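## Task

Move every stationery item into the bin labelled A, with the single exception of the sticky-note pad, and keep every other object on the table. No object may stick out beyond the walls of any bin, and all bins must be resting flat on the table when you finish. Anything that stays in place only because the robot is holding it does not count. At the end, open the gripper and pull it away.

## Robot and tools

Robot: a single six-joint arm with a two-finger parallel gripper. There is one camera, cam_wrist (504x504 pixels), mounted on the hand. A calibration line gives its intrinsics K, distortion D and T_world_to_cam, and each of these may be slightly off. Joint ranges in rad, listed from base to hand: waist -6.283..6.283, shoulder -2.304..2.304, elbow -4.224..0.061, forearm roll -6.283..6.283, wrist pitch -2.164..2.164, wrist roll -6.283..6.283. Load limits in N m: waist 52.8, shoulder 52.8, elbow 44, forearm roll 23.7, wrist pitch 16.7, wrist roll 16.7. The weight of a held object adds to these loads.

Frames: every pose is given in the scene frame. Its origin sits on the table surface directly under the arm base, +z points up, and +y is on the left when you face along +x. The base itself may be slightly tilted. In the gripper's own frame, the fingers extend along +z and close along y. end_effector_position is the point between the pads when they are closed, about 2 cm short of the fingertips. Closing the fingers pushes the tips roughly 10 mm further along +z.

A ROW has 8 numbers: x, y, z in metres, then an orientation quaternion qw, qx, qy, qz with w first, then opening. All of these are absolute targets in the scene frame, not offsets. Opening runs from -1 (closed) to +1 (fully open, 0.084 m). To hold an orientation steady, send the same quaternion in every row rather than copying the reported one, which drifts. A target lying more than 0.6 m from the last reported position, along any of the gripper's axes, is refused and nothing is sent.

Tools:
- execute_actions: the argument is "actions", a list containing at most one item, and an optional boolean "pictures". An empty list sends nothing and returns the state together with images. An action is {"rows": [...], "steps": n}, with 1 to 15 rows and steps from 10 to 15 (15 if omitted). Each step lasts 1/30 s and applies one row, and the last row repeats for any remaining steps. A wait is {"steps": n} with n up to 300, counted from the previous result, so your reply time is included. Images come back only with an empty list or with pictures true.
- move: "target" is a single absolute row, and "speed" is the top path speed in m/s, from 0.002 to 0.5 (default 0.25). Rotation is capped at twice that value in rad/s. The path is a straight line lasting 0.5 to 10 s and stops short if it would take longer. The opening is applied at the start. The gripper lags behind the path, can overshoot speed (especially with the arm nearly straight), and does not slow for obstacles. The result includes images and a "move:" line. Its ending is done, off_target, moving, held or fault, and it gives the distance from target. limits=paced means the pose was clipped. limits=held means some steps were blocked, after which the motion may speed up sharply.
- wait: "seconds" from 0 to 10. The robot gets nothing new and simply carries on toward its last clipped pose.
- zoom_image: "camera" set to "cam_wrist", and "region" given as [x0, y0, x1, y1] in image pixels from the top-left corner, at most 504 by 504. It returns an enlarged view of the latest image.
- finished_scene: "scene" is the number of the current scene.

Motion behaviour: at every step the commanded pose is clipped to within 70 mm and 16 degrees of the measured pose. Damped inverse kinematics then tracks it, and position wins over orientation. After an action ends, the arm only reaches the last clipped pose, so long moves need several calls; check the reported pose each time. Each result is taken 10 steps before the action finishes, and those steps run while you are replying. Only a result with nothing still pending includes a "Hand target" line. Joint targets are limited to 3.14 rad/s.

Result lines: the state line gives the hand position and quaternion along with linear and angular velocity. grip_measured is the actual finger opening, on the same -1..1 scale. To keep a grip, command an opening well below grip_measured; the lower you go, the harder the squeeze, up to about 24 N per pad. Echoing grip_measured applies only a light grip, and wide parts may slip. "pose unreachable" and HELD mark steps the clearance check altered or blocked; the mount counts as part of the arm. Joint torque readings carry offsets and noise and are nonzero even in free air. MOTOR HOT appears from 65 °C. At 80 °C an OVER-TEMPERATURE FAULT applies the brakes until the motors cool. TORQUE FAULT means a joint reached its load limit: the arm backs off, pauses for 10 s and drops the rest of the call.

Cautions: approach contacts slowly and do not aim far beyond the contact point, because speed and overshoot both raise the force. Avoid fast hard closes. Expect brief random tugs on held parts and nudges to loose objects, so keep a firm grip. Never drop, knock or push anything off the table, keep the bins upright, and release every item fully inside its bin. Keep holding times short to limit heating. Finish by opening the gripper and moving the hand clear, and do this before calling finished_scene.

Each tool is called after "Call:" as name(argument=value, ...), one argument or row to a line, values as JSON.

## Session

Call:
execute_actions(
  actions=[],
)

Scene clock: 0.00 s of 4800.00 s.
end_effector_position=(+0.5776, -0.2537, +0.2153) grip_measured=+1.00 end_effector_quat_wxyz=(+0.095, +0.091, +0.930, +0.342) end_effector_velocity=(+0.001, +0.001, +0.001) end_effector_angular_velocity=(+0.001, -0.002, +0.001)
Joint positions: [-0.748 -0.885 -1.491  0.787 -1.021  2.147  0.084]
Joint velocities: [ 0.001  0.001  0.     0.002 -0.    -0.002 -0.   ]
Joint torques (N m, as the arm reports them, + toward a larger angle): no reading
Motor temperatures (°C, as the motors report them): [26 22 26 27 29 29]
Hand target: +0.578, -0.254, +0.215; +0.095, +0.091, +0.930, +0.342
camera_calibration (this result's frames):
cam_wrist: T_world_to_cam=[[0.10717, 0.744694, 0.658745, 0.0189132], [0.963329, -0.241705, 0.116519, -0.579746], [0.245993, 0.622101, -0.743289, 0.304455], [0, 0, 0, 1]] pos_world=[0.481565, -0.343614, 0.281391]

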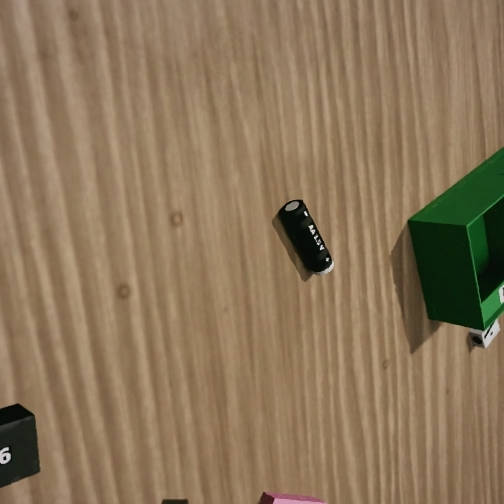

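Call:
move(
  target=[0.36, -0.03, 0.62, 0, 0.988, 0, 0.156, 1],
  speed=0.4,
)

Scene clock: 4.40 s of 4800.00 s.
end_effector_position=(+0.3599, -0.0297, +0.6186) grip_measured=+1.00 end_effector_quat_wxyz=(-0.000, +0.988, +0.000, +0.156) end_effector_velocity=(-0.000, +0.001, +0.002) end_effector_angular_velocity=(-0.001, +0.002, -0.007)
Joint positions: [-0.146  0.317 -1.065 -0.014 -1.118  6.249  0.084]
Joint velocities: [ 0.006 -0.001 -0.005 -0.005 -0.006  0.015  0.   ]
Joint torques (N m, as the arm reports them, + toward a larger angle): [ -4.1    4.88 -14.5    0.39   0.47  -0.32]
Motor temperatures (°C, as the motors report them): [26 22 26 27 29 29]
Hand target: +0.360, -0.030, +0.619; -0.000, +0.988, +0.000, +0.156
Off the commanded pose: 0.001 m, 0 deg.
Kept back: nothing.
move: done
camera_calibration (this result's frames):
cam_wrist: T_world_to_cam=[[-0.00429542, -0.999985, 0.00334373, 0.00346732], [-0.953728, 0.00309141, -0.300654, 0.592474], [0.300639, -0.00448044, -0.953727, 0.610401], [0, 0, 0, 1]] pos_world=[0.381564, 0.00437055, 0.760274]

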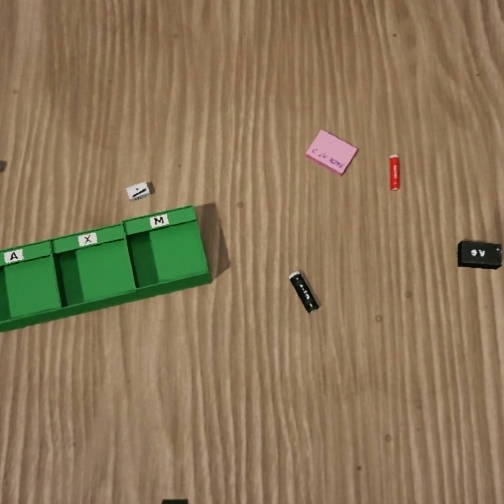

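Call:
zoom_image(
  camera="cam_wrist",
  region=[290, 120, 420, 200],
)

Call:
zoom_image(
  camera="cam_wrist",
  region=[0, 140, 240, 340],
)

Region (290, 120, 420, 200) of cam_wrist's 504x504 image, scaled by 3.877, with more detail than that image has; it fills the top 310 rows of this view, and the rest is white.

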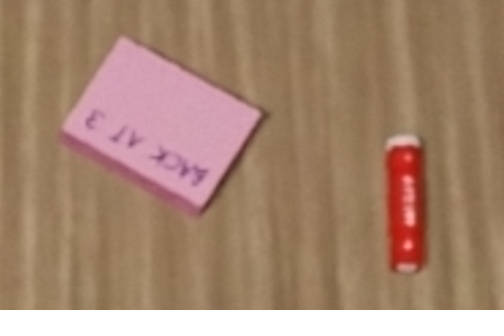

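Region (0, 140, 240, 340) of cam_wrist's 504x504 image, scaled by 2.100, with more detail than that image has.

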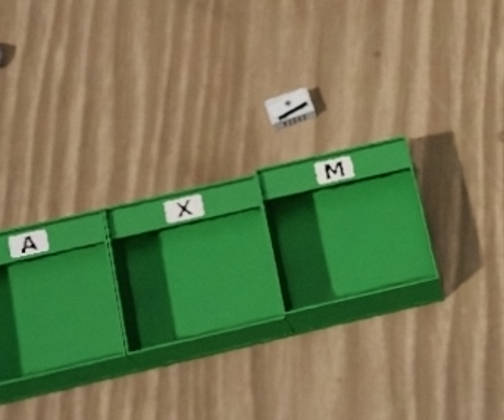

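Call:
move(
  target=[0.38, 0.25, 0.58, 0.1103, 0.6986, 0.6986, 0.1103, 1],
  speed=0.4,
)

Scene clock: 11.43 s of 4800.00 s.
end_effector_position=(+0.3808, +0.2490, +0.5804) grip_measured=+1.00 end_effector_quat_wxyz=(+0.110, +0.699, +0.698, +0.110) end_effector_velocity=(+0.000, +0.002, -0.001) end_effector_angular_velocity=(-0.002, +0.003, +0.008)
Joint positions: [ 0.549  0.043 -1.195 -0.206 -1.051  5.456  0.084]
Joint velocities: [ 0.003 -0.004 -0.003  0.002 -0.001 -0.007 -0.   ]
Joint torques (N m, as the arm reports them, + toward a larger angle): [ -5.12  15.53 -15.15  -0.13   0.28  -0.28]
Motor temperatures (°C, as the motors report them): [26 22 26 27 29 29]
Hand target: +0.381, +0.249, +0.580; +0.110, +0.699, +0.698, +0.110
Off the commanded pose: 0.001 m, 0 deg.
Kept back: nothing.
After step 90, 1.57 s passed at rest.
move: done
camera_calibration (this result's frames):
cam_wrist: T_world_to_cam=[[0.949818, -0.00506911, 0.312762, -0.508207], [-0.0071676, -0.999959, 0.00556017, 0.311567], [0.312721, -0.0075229, -0.949815, 0.562779], [0, 0, 0, 1]] pos_world=[0.308944, 0.313212, 0.691752]

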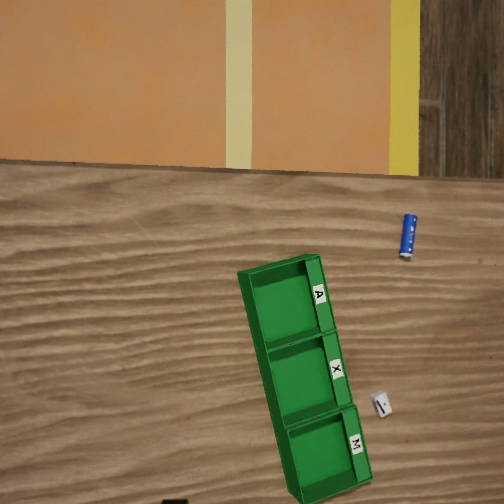

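Call:
zoom_image(
  camera="cam_wrist",
  region=[370, 200, 450, 270],
)

Region (370, 200, 450, 270) of cam_wrist's 504x504 image, scaled by 6.300, with more detail than that image has; it fills the top 441 rows of this view, and the rest is white.

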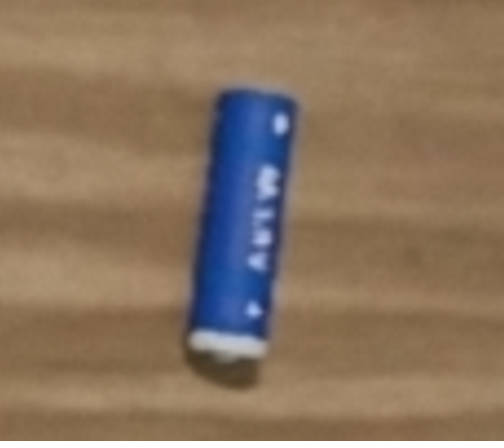

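Call:
move(
  target=[0.69, 0.129, 0.16, 0, 0.6088, 0.7934, 0, 1],
  speed=0.3,
)

Scene clock: 14.93 s of 4800.00 s.
end_effector_position=(+0.6900, +0.1289, +0.1614) grip_measured=+1.00 end_effector_quat_wxyz=(+0.000, +0.609, +0.793, +0.000) end_effector_velocity=(+0.000, -0.000, -0.003) end_effector_angular_velocity=(-0.000, +0.006, +0.001)
Joint positions: [ 0.08  -1.026 -1.716 -0.02  -0.743  4.657  0.084]
Joint velocities: [-0.001 -0.008 -0.008  0.001 -0.004 -0.003 -0.   ]
Joint torques (N m, as the arm reports them, + toward a larger angle): [ -3.59  53.31 -14.09   0.24  -0.1   -0.34]
Motor temperatures (°C, as the motors report them): [26 22 26 27 29 29]
Hand target: +0.690, +0.129, +0.161; +0.000, +0.609, +0.793, +0.000
Off the commanded pose: 0.001 m, 0 deg.
Kept back: nothing.
move: done
camera_calibration (this result's frames):
cam_wrist: T_world_to_cam=[[0.966954, 0.254878, 0.00612859, -0.667353], [0.254833, -0.966958, 0.00727118, 0.010765], [0.00777936, -0.00546913, -0.999955, 0.285469], [0, 0, 0, 1]] pos_world=[0.640335, 0.182064, 0.289468]

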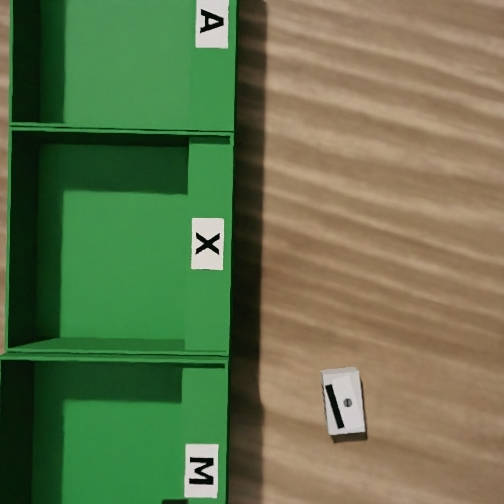

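Call:
zoom_image(
  camera="cam_wrist",
  region=[294, 354, 394, 454],
)

Region (294, 354, 394, 454) of cam_wrist's 504x504 image, scaled by 5.040, with more detail than that image has.

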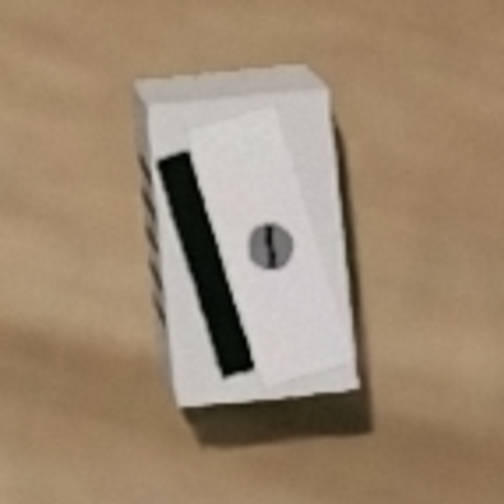

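Call:
move(
  target=[0.7, 0.13, 0.05, 0, 0.5671, 0.8236, 0, -0.3],
  speed=0.15,
)

Scene clock: 18.33 s of 4800.00 s.
end_effector_position=(+0.7004, +0.1300, +0.0507) grip_measured=-0.32 end_effector_quat_wxyz=(+0.000, +0.567, +0.824, +0.000) end_effector_velocity=(+0.000, -0.000, -0.003) end_effector_angular_velocity=(-0.000, +0.000, +0.005)
Joint positions: [ 0.077 -1.223 -1.801 -0.023 -0.631  4.555  0.03 ]
Joint velocities: [-0.    -0.006 -0.004 -0.001  0.001 -0.004 -0.   ]
Joint torques (N m, as the arm reports them, + toward a larger angle): [ -3.88  55.99 -12.99   0.    -0.05  -0.37]
Motor temperatures (°C, as the motors report them): [26 22 26 27 29 29]
Hand target: +0.700, +0.130, +0.050; +0.000, +0.567, +0.824, -0.000
Off the commanded pose: 0.001 m, 0 deg.
Kept back: nothing.
move: done
camera_calibration (this result's frames):
cam_wrist: T_world_to_cam=[[0.935662, 0.35285, 0.00571107, -0.667748], [0.352807, -0.935667, 0.00739404, -0.0626819], [0.00795264, -0.00490342, -0.999956, 0.174442], [0, 0, 0, 1]] pos_world=[0.645514, 0.177821, 0.178711]

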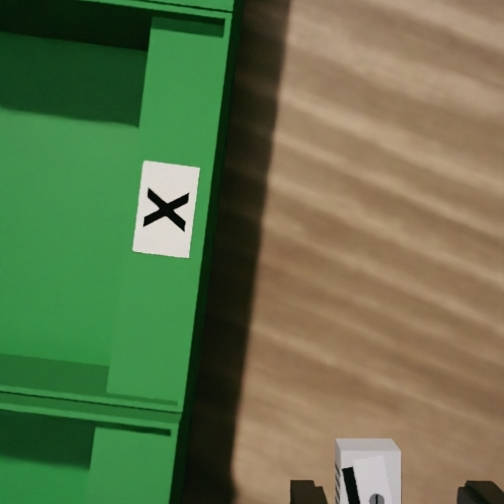

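Call:
zoom_image(
  camera="cam_wrist",
  region=[274, 424, 504, 504],
)

Region (274, 424, 504, 504) of cam_wrist's 504x504 image, scaled by 2.191, with more detail than that image has; it fills the top 175 rows of this view, and the rest is white.

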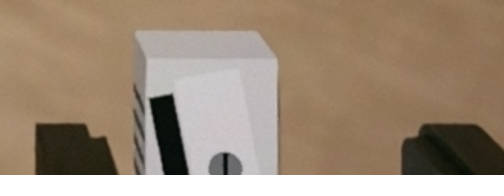

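Call:
move(
  target=[0.6991, 0.1297, 0.026, 0, 0.5671, 0.8236, 0, -0.3],
  speed=0.03,
)

Scene clock: 20.10 s of 4800.00 s.
end_effector_position=(+0.6992, +0.1297, +0.0262) grip_measured=-0.32 end_effector_quat_wxyz=(+0.000, +0.567, +0.824, +0.000) end_effector_velocity=(+0.000, -0.001, -0.001) end_effector_angular_velocity=(-0.001, -0.000, +0.001)
Joint positions: [ 0.076 -1.263 -1.814 -0.024 -0.605  4.555  0.03 ]
Joint velocities: [-0.001 -0.002 -0.001 -0.002  0.001 -0.    -0.   ]
Joint torques (N m, as the arm reports them, + toward a larger angle): [ -3.84  55.76 -13.15  -0.11  -0.12  -0.36]
Motor temperatures (°C, as the motors report them): [26 22 26 27 29 29]
Hand target: +0.699, +0.130, +0.026; +0.000, +0.567, +0.824, -0.000
Off the commanded pose: 0.000 m, 0 deg.
Kept back: nothing.
move: done
camera_calibration (this result's frames):
cam_wrist: T_world_to_cam=[[0.935573, 0.353093, 0.00528638, -0.666358], [0.353052, -0.935575, 0.00725847, -0.0625716], [0.00750872, -0.00492446, -0.99996, 0.150312], [0, 0, 0, 1]] pos_world=[0.64439, 0.177486, 0.154283]

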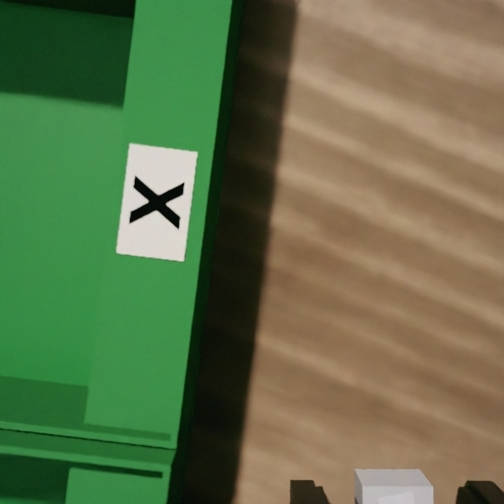

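Call:
zoom_image(
  camera="cam_wrist",
  region=[274, 444, 504, 504],
)

Region (274, 444, 504, 504) of cam_wrist's 504x504 image, scaled by 2.191, with more detail than that image has; it fills the top 131 rows of this view, and the rest is white.

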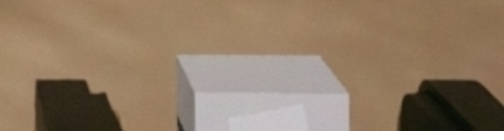

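Call:
move(
  target=[0.6997, 0.1299, 0.0232, 0, 0.5671, 0.8236, 0, -0.5],
  speed=0.01,
)

Call:
move(
  target=[0.6997, 0.1299, 0.0232, 0, 0.5671, 0.8236, 0, -0.85],
  speed=0.01,
)

Scene clock: 23.40 s of 4800.00 s.
end_effector_position=(+0.6997, +0.1299, +0.0232) grip_measured=-0.52 end_effector_quat_wxyz=(+0.000, +0.567, +0.824, -0.000) end_effector_velocity=(+0.000, +0.000, +0.000) end_effector_angular_velocity=(+0.000, -0.001, +0.001)
Joint positions: [ 0.076 -1.27  -1.82  -0.024 -0.603  4.555  0.021]
Joint velocities: [ 0.001 -0.    -0.001  0.     0.    -0.     0.   ]
Joint torques (N m, as the arm reports them, + toward a larger angle): [ -3.4   56.   -12.87  -0.11  -0.12  -0.34]
Motor temperatures (°C, as the motors report them): [26 22 26 27 29 29]
Hand target: +0.700, +0.130, +0.023; +0.000, +0.567, +0.824, -0.000
Off the commanded pose: 0.000 m, 0 deg.
Kept back: nothing.
move: done
camera_calibration (this result's frames):
cam_wrist: T_world_to_cam=[[0.935569, 0.353107, 0.00514907, -0.666863], [0.353067, -0.93557, 0.00721976, -0.0625721], [0.00736666, -0.00493661, -0.999961, 0.147455], [0, 0, 0, 1]] pos_world=[0.644902, 0.177661, 0.151335]

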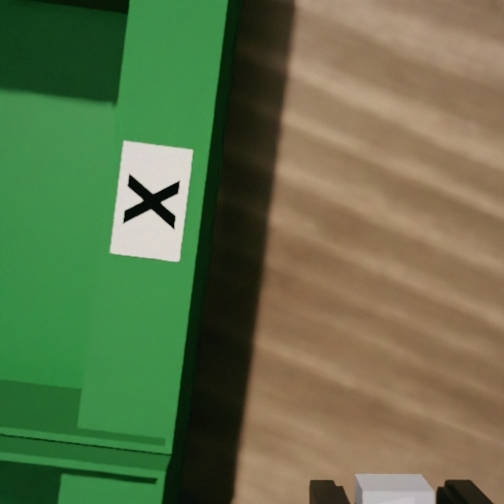

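Scene clock: 24.10 s of 4800.00 s.
end_effector_position=(+0.6997, +0.1299, +0.0232) grip_measured=-0.67 end_effector_quat_wxyz=(+0.000, +0.567, +0.824, +0.000) end_effector_velocity=(-0.000, +0.000, -0.000) end_effector_angular_velocity=(-0.001, +0.001, +0.001)
Joint positions: [ 0.076 -1.27  -1.82  -0.024 -0.603  4.555  0.014]
Joint velocities: [ 0.001 -0.     0.    -0.001 -0.     0.    -0.   ]
Joint torques (N m, as the arm reports them, + toward a larger angle): [ -3.92  55.17 -12.63   0.02  -0.03  -0.34]
Motor temperatures (°C, as the motors report them): [26 22 26 27 29 29]
Hand target: +0.700, +0.130, +0.023; -0.000, +0.567, +0.824, -0.000
Off the commanded pose: 0.000 m, 0 deg.
Kept back: nothing.
move: done
camera_calibration (this result's frames):
cam_wrist: T_world_to_cam=[[0.935569, 0.353107, 0.00516934, -0.666885], [0.353067, -0.93557, 0.00722319, -0.0625745], [0.00738684, -0.00493266, -0.999961, 0.14743], [0, 0, 0, 1]] pos_world=[0.64492, 0.177666, 0.151324]

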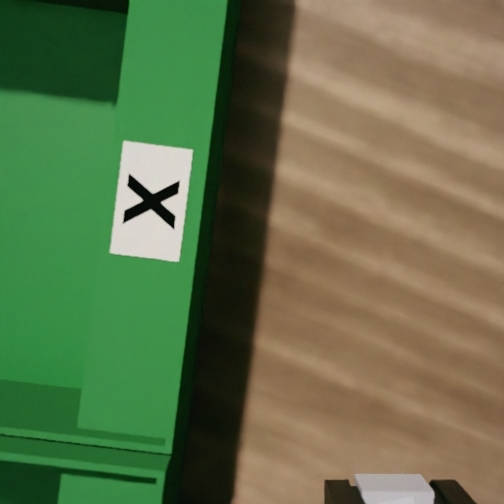

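Call:
move(
  target=[0.695, 0.13, 0.09, 0, 0.5671, 0.8236, 0, -0.85],
  speed=0.15,
)

Call:
move(
  target=[0.568, 0.254, 0.11, 0, -0.1175, 0.9931, 0, -0.85],
  speed=0.35,
)

Scene clock: 25.57 s of 4800.00 s.
end_effector_position=(+0.6947, +0.1299, +0.0894) grip_measured=-0.67 end_effector_quat_wxyz=(-0.000, +0.567, +0.824, -0.000) end_effector_velocity=(+0.000, -0.000, +0.003) end_effector_angular_velocity=(+0.001, -0.001, -0.002)
Joint positions: [ 0.079 -1.145 -1.754 -0.022 -0.662  4.555  0.014]
Joint velocities: [-0.001  0.006  0.003  0.001 -0.002  0.001  0.   ]
Joint torques (N m, as the arm reports them, + toward a larger angle): [ -3.19  54.05 -13.39   0.23  -0.13  -0.34]
Motor temperatures (°C, as the motors report them): [26 22 26 27 29 29]
Hand target: +0.695, +0.130, +0.090; -0.000, +0.567, +0.824, +0.000
Off the commanded pose: 0.001 m, 0 deg.
Kept back: nothing.
move: done
camera_calibration (this result's frames):
cam_wrist: T_world_to_cam=[[0.93556, 0.353138, 0.00462411, -0.662509], [0.353103, -0.935558, 0.00709594, -0.0612553], [0.00683197, -0.00500589, -0.999964, 0.214034], [0, 0, 0, 1]] pos_world=[0.639984, 0.177721, 0.217525]

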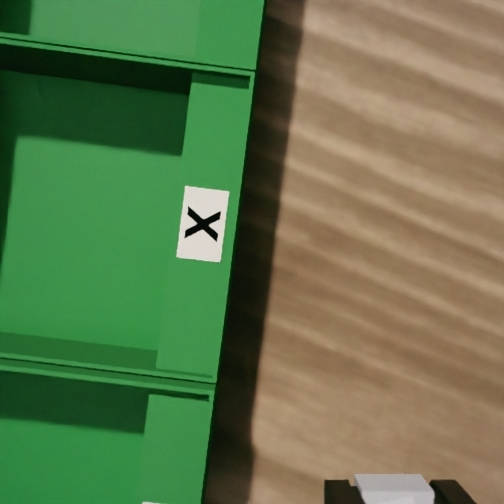

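Scene clock: 28.10 s of 4800.00 s.
end_effector_position=(+0.5683, +0.2540, +0.1098) grip_measured=-0.67 end_effector_quat_wxyz=(-0.000, -0.117, +0.993, -0.000) end_effector_velocity=(-0.001, +0.001, -0.000) end_effector_angular_velocity=(+0.001, +0.002, +0.010)
Joint positions: [ 0.309 -0.93  -1.399 -0.002 -0.524  3.33   0.014]
Joint velocities: [ 0.002  0.     0.002  0.005  0.    -0.013  0.   ]
Joint torques (N m, as the arm reports them, + toward a larger angle): [ -3.93  47.59 -12.31  -0.09  -0.11  -0.26]
Motor temperatures (°C, as the motors report them): [26 22 26 27 29 29]
Hand target: +0.568, +0.254, +0.110; -0.000, -0.117, +0.993, -0.000
Off the commanded pose: 0.000 m, 0 deg.
Kept back: nothing.
move: done
camera_calibration (this result's frames):
cam_wrist: T_world_to_cam=[[-0.228516, 0.973528, 0.0048423, -0.0842112], [0.973522, 0.22848, 0.00714434, -0.548965], [0.00584885, 0.00634669, -0.999963, 0.233626], [0, 0, 0, 1]] pos_world=[0.51382, 0.205927, 0.237947]

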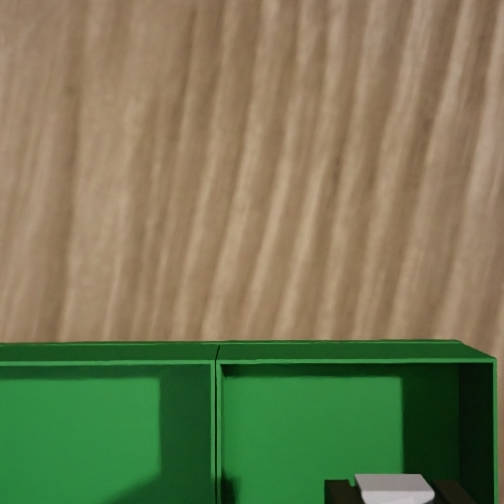

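Call:
move(
  target=[0.571, 0.256, 0.032, 0, -0.1175, 0.9931, 0, -0.85],
  speed=0.07,
)

Call:
move(
  target=[0.571, 0.256, 0.032, 0, -0.1175, 0.9931, 0, -0.5],
  speed=0.02,
)

Call:
move(
  target=[0.571, 0.256, 0.1, 0, -0.1175, 0.9931, 0, -0.5],
  speed=0.1,
)

Scene clock: 30.07 s of 4800.00 s.
end_effector_position=(+0.5712, +0.2561, +0.0324) grip_measured=-0.67 end_effector_quat_wxyz=(+0.000, -0.117, +0.993, +0.000) end_effector_velocity=(-0.000, +0.000, -0.003) end_effector_angular_velocity=(-0.001, +0.001, +0.001)
Joint positions: [ 0.31  -1.075 -1.449 -0.002 -0.428  3.33   0.014]
Joint velocities: [ 0.    -0.005 -0.002 -0.     0.002 -0.001 -0.   ]
Joint torques (N m, as the arm reports them, + toward a larger angle): [ -4.22  50.2  -11.52  -0.09  -0.18  -0.35]
Motor temperatures (°C, as the motors report them): [26 22 26 27 29 29]
Hand target: +0.571, +0.256, +0.032; +0.000, -0.117, +0.993, -0.000
Off the commanded pose: 0.000 m, 0 deg.
Kept back: nothing.
move: done
camera_calibration (this result's frames):
cam_wrist: T_world_to_cam=[[-0.229548, 0.973284, 0.00514103, -0.0845482], [0.973278, 0.229507, 0.00751461, -0.551875], [0.00613394, 0.00672862, -0.999959, 0.15589], [0, 0, 0, 1]] pos_world=[0.516764, 0.2079, 0.160465]

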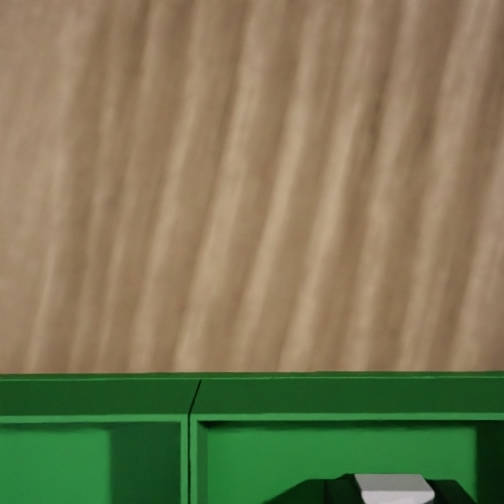

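Scene clock: 30.77 s of 4800.00 s.
end_effector_position=(+0.5710, +0.2560, +0.0320) grip_measured=-0.52 end_effector_quat_wxyz=(+0.000, -0.117, +0.993, +0.000) end_effector_velocity=(-0.000, -0.000, -0.000) end_effector_angular_velocity=(+0.000, +0.001, -0.001)
Joint positions: [ 0.31  -1.076 -1.449 -0.002 -0.428  3.329  0.021]
Joint velocities: [-0.    -0.     0.001  0.001  0.    -0.    -0.   ]
Joint torques (N m, as the arm reports them, + toward a larger angle): [ -4.42  49.87 -11.6   -0.12  -0.21  -0.32]
Motor temperatures (°C, as the motors report them): [26 22 26 27 29 29]
Hand target: +0.571, +0.256, +0.032; +0.000, -0.117, +0.993, -0.000
Off the commanded pose: 0.000 m, 0 deg.
Kept back: nothing.
move: done
camera_calibration (this result's frames):
cam_wrist: T_world_to_cam=[[-0.229583, 0.973275, 0.00515019, -0.0844948], [0.973271, 0.229544, 0.00722728, -0.55163], [0.00585193, 0.0066718, -0.999961, 0.155679], [0, 0, 0, 1]] pos_world=[0.516576, 0.207822, 0.160094]

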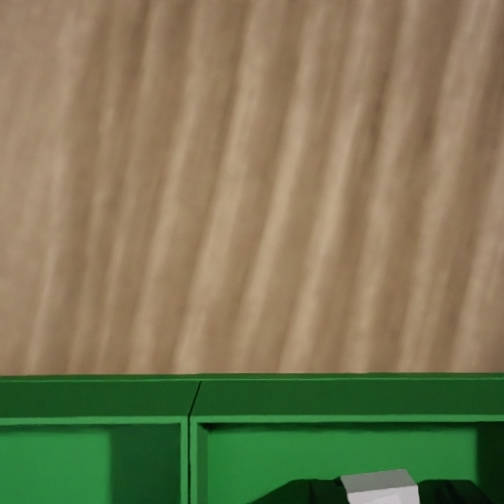

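Scene clock: 31.83 s of 4800.00 s.
end_effector_position=(+0.5708, +0.2559, +0.0996) grip_measured=-0.52 end_effector_quat_wxyz=(-0.000, -0.118, +0.993, -0.000) end_effector_velocity=(+0.001, -0.001, +0.002) end_effector_angular_velocity=(+0.000, -0.001, -0.001)
Joint positions: [ 0.31  -0.954 -1.414 -0.001 -0.515  3.329  0.021]
Joint velocities: [-0.001  0.004 -0.    -0.001 -0.003  0.    -0.   ]
Joint torques (N m, as the arm reports them, + toward a larger angle): [ -4.3   47.74 -12.19   0.01  -0.14  -0.26]
Motor temperatures (°C, as the motors report them): [26 22 26 27 29 29]
Hand target: +0.571, +0.256, +0.100; -0.000, -0.118, +0.993, +0.000
Off the commanded pose: 0.000 m, 0 deg.
Kept back: nothing.
move: done
camera_calibration (this result's frames):
cam_wrist: T_world_to_cam=[[-0.229616, 0.973268, 0.00513835, -0.0847767], [0.973266, 0.229579, 0.00685229, -0.551835], [0.00548946, 0.00657437, -0.999963, 0.223483], [0, 0, 0, 1]] pos_world=[0.516389, 0.207731, 0.227692]

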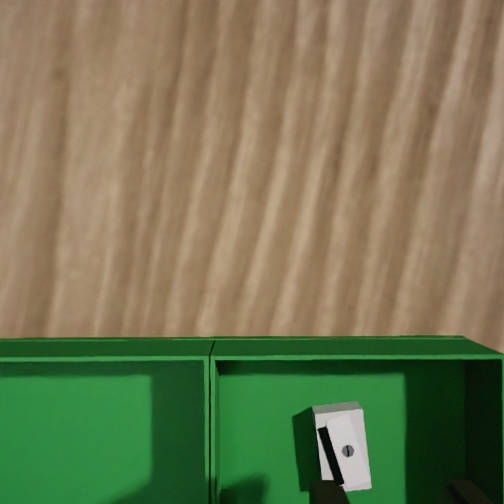

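Call:
move(
  target=[0.3, 0.2, 0.58, 0, 0, 1, 0, 1],
  speed=0.4,
)

Call:
move(
  target=[0.34, -0.17, 0.58, 0, 0, 1, 0, 1],
  speed=0.4,
)

Scene clock: 34.23 s of 4800.00 s.
end_effector_position=(+0.2995, +0.2004, +0.5787) grip_measured=+1.00 end_effector_quat_wxyz=(-0.000, -0.000, +1.000, +0.000) end_effector_velocity=(-0.001, +0.000, +0.002) end_effector_angular_velocity=(+0.001, -0.000, -0.000)
Joint positions: [ 0.462  0.125 -1.144  0.008 -1.324  3.712  0.084]
Joint velocities: [ 0.002  0.002 -0.003  0.    -0.004  0.002  0.   ]
Joint torques (N m, as the arm reports them, + toward a larger angle): [ -4.25  11.69 -14.26   0.29  -0.13  -0.34]
Motor temperatures (°C, as the motors report them): [26 22 26 27 29 29]
Hand target: +0.299, +0.200, +0.579; -0.000, -0.000, +1.000, +0.000
Off the commanded pose: 0.001 m, 0 deg.
Kept back: nothing.
move: done
camera_calibration (this result's frames):
cam_wrist: T_world_to_cam=[[0.00339384, 0.999981, 0.00515976, -0.170621], [0.999972, -0.00342777, 0.00658113, -0.239529], [0.00659869, 0.00513728, -0.999965, 0.704421], [0, 0, 0, 1]] pos_world=[0.235454, 0.166178, 0.706853]

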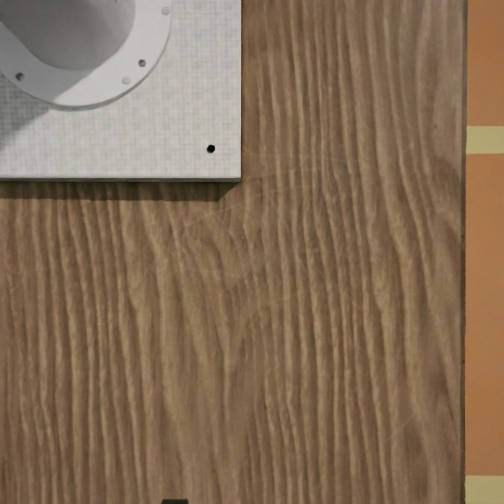

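Scene clock: 35.80 s of 4800.00 s.
end_effector_position=(+0.3391, -0.1688, +0.5801) grip_measured=+1.00 end_effector_quat_wxyz=(+0.000, -0.000, +1.000, +0.000) end_effector_velocity=(+0.001, -0.002, +0.000) end_effector_angular_velocity=(+0.002, -0.000, -0.001)
Joint positions: [-0.491  0.114 -1.172 -0.041 -1.323  2.772  0.084]
Joint velocities: [-0.004 -0.003 -0.003  0.002  0.    -0.004 -0.   ]
Joint torques (N m, as the arm reports them, + toward a larger angle): [ -2.98  11.98 -14.71   0.2   -0.12  -0.28]
Motor temperatures (°C, as the motors report them): [26 22 26 27 29 29]
Hand target: +0.339, -0.169, +0.580; +0.000, +0.000, +1.000, +0.000
Off the commanded pose: 0.001 m, 0 deg.
Kept back: nothing.
move: done; limits=paced
camera_calibration (this result's frames):
cam_wrist: T_world_to_cam=[[0.00368071, 0.99998, 0.00517941, 0.198324], [0.999961, -0.00372221, 0.00802548, -0.281219], [0.0080446, 0.00514967, -0.999954, 0.706893], [0, 0, 0, 1]] pos_world=[0.274791, -0.203007, 0.70809]

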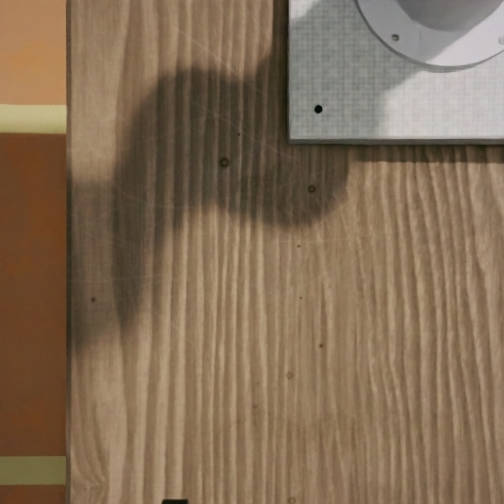

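Call:
move(
  target=[0.45, -0.24, 0.52, 0.259, 0, 0.966, 0, 1],
  speed=0.4,
)

Scene clock: 37.33 s of 4800.00 s.
end_effector_position=(+0.4498, -0.2401, +0.5203) grip_measured=+1.00 end_effector_quat_wxyz=(+0.259, -0.000, +0.966, -0.000) end_effector_velocity=(+0.002, -0.001, -0.001) end_effector_angular_velocity=(+0.004, -0.010, +0.003)
Joint positions: [-0.665  0.053 -1.028  0.356 -0.691  2.351  0.084]
Joint velocities: [-0.004 -0.002  0.002  0.02   0.005 -0.021  0.   ]
Joint torques (N m, as the arm reports them, + toward a larger angle): [ -3.27  17.64 -15.63   0.79   0.46  -0.63]
Motor temperatures (°C, as the motors report them): [26 22 26 27 29 29]
Hand target: +0.450, -0.240, +0.520; +0.259, -0.000, +0.966, -0.000
Off the commanded pose: 0.000 m, 0 deg.
Kept back: nothing.
move: done
camera_calibration (this result's frames):
cam_wrist: T_world_to_cam=[[0.00100146, 0.999984, 0.00557556, 0.270509], [0.862497, -0.00368532, 0.506048, -0.589058], [0.506061, 0.00430212, -0.862487, 0.350885], [0, 0, 0, 1]] pos_world=[0.330221, -0.274185, 0.599217]

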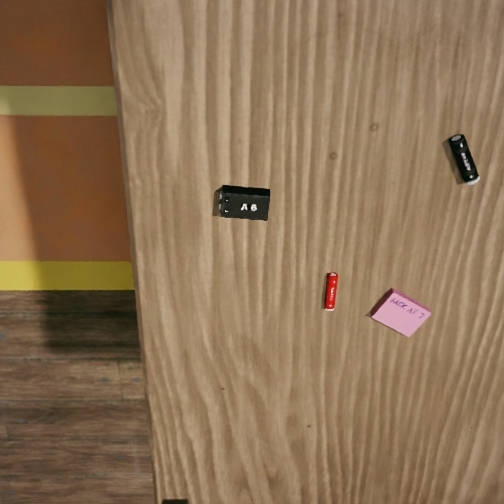

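Call:
zoom_image(
  camera="cam_wrist",
  region=[300, 260, 360, 320],
)

Region (300, 260, 360, 320) of cam_wrist's 504x504 image, scaled by 8.400, with more detail than that image has.

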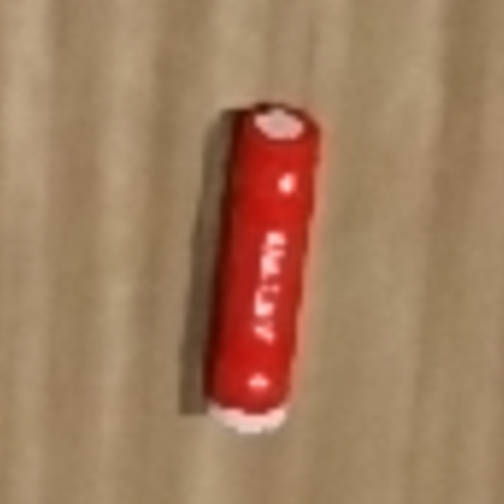

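The red one is a battery, so the sharpener was the only stationery I needed to move.

Call:
finished_scene(
  scene=2,
)

The scene is finished: the task was done.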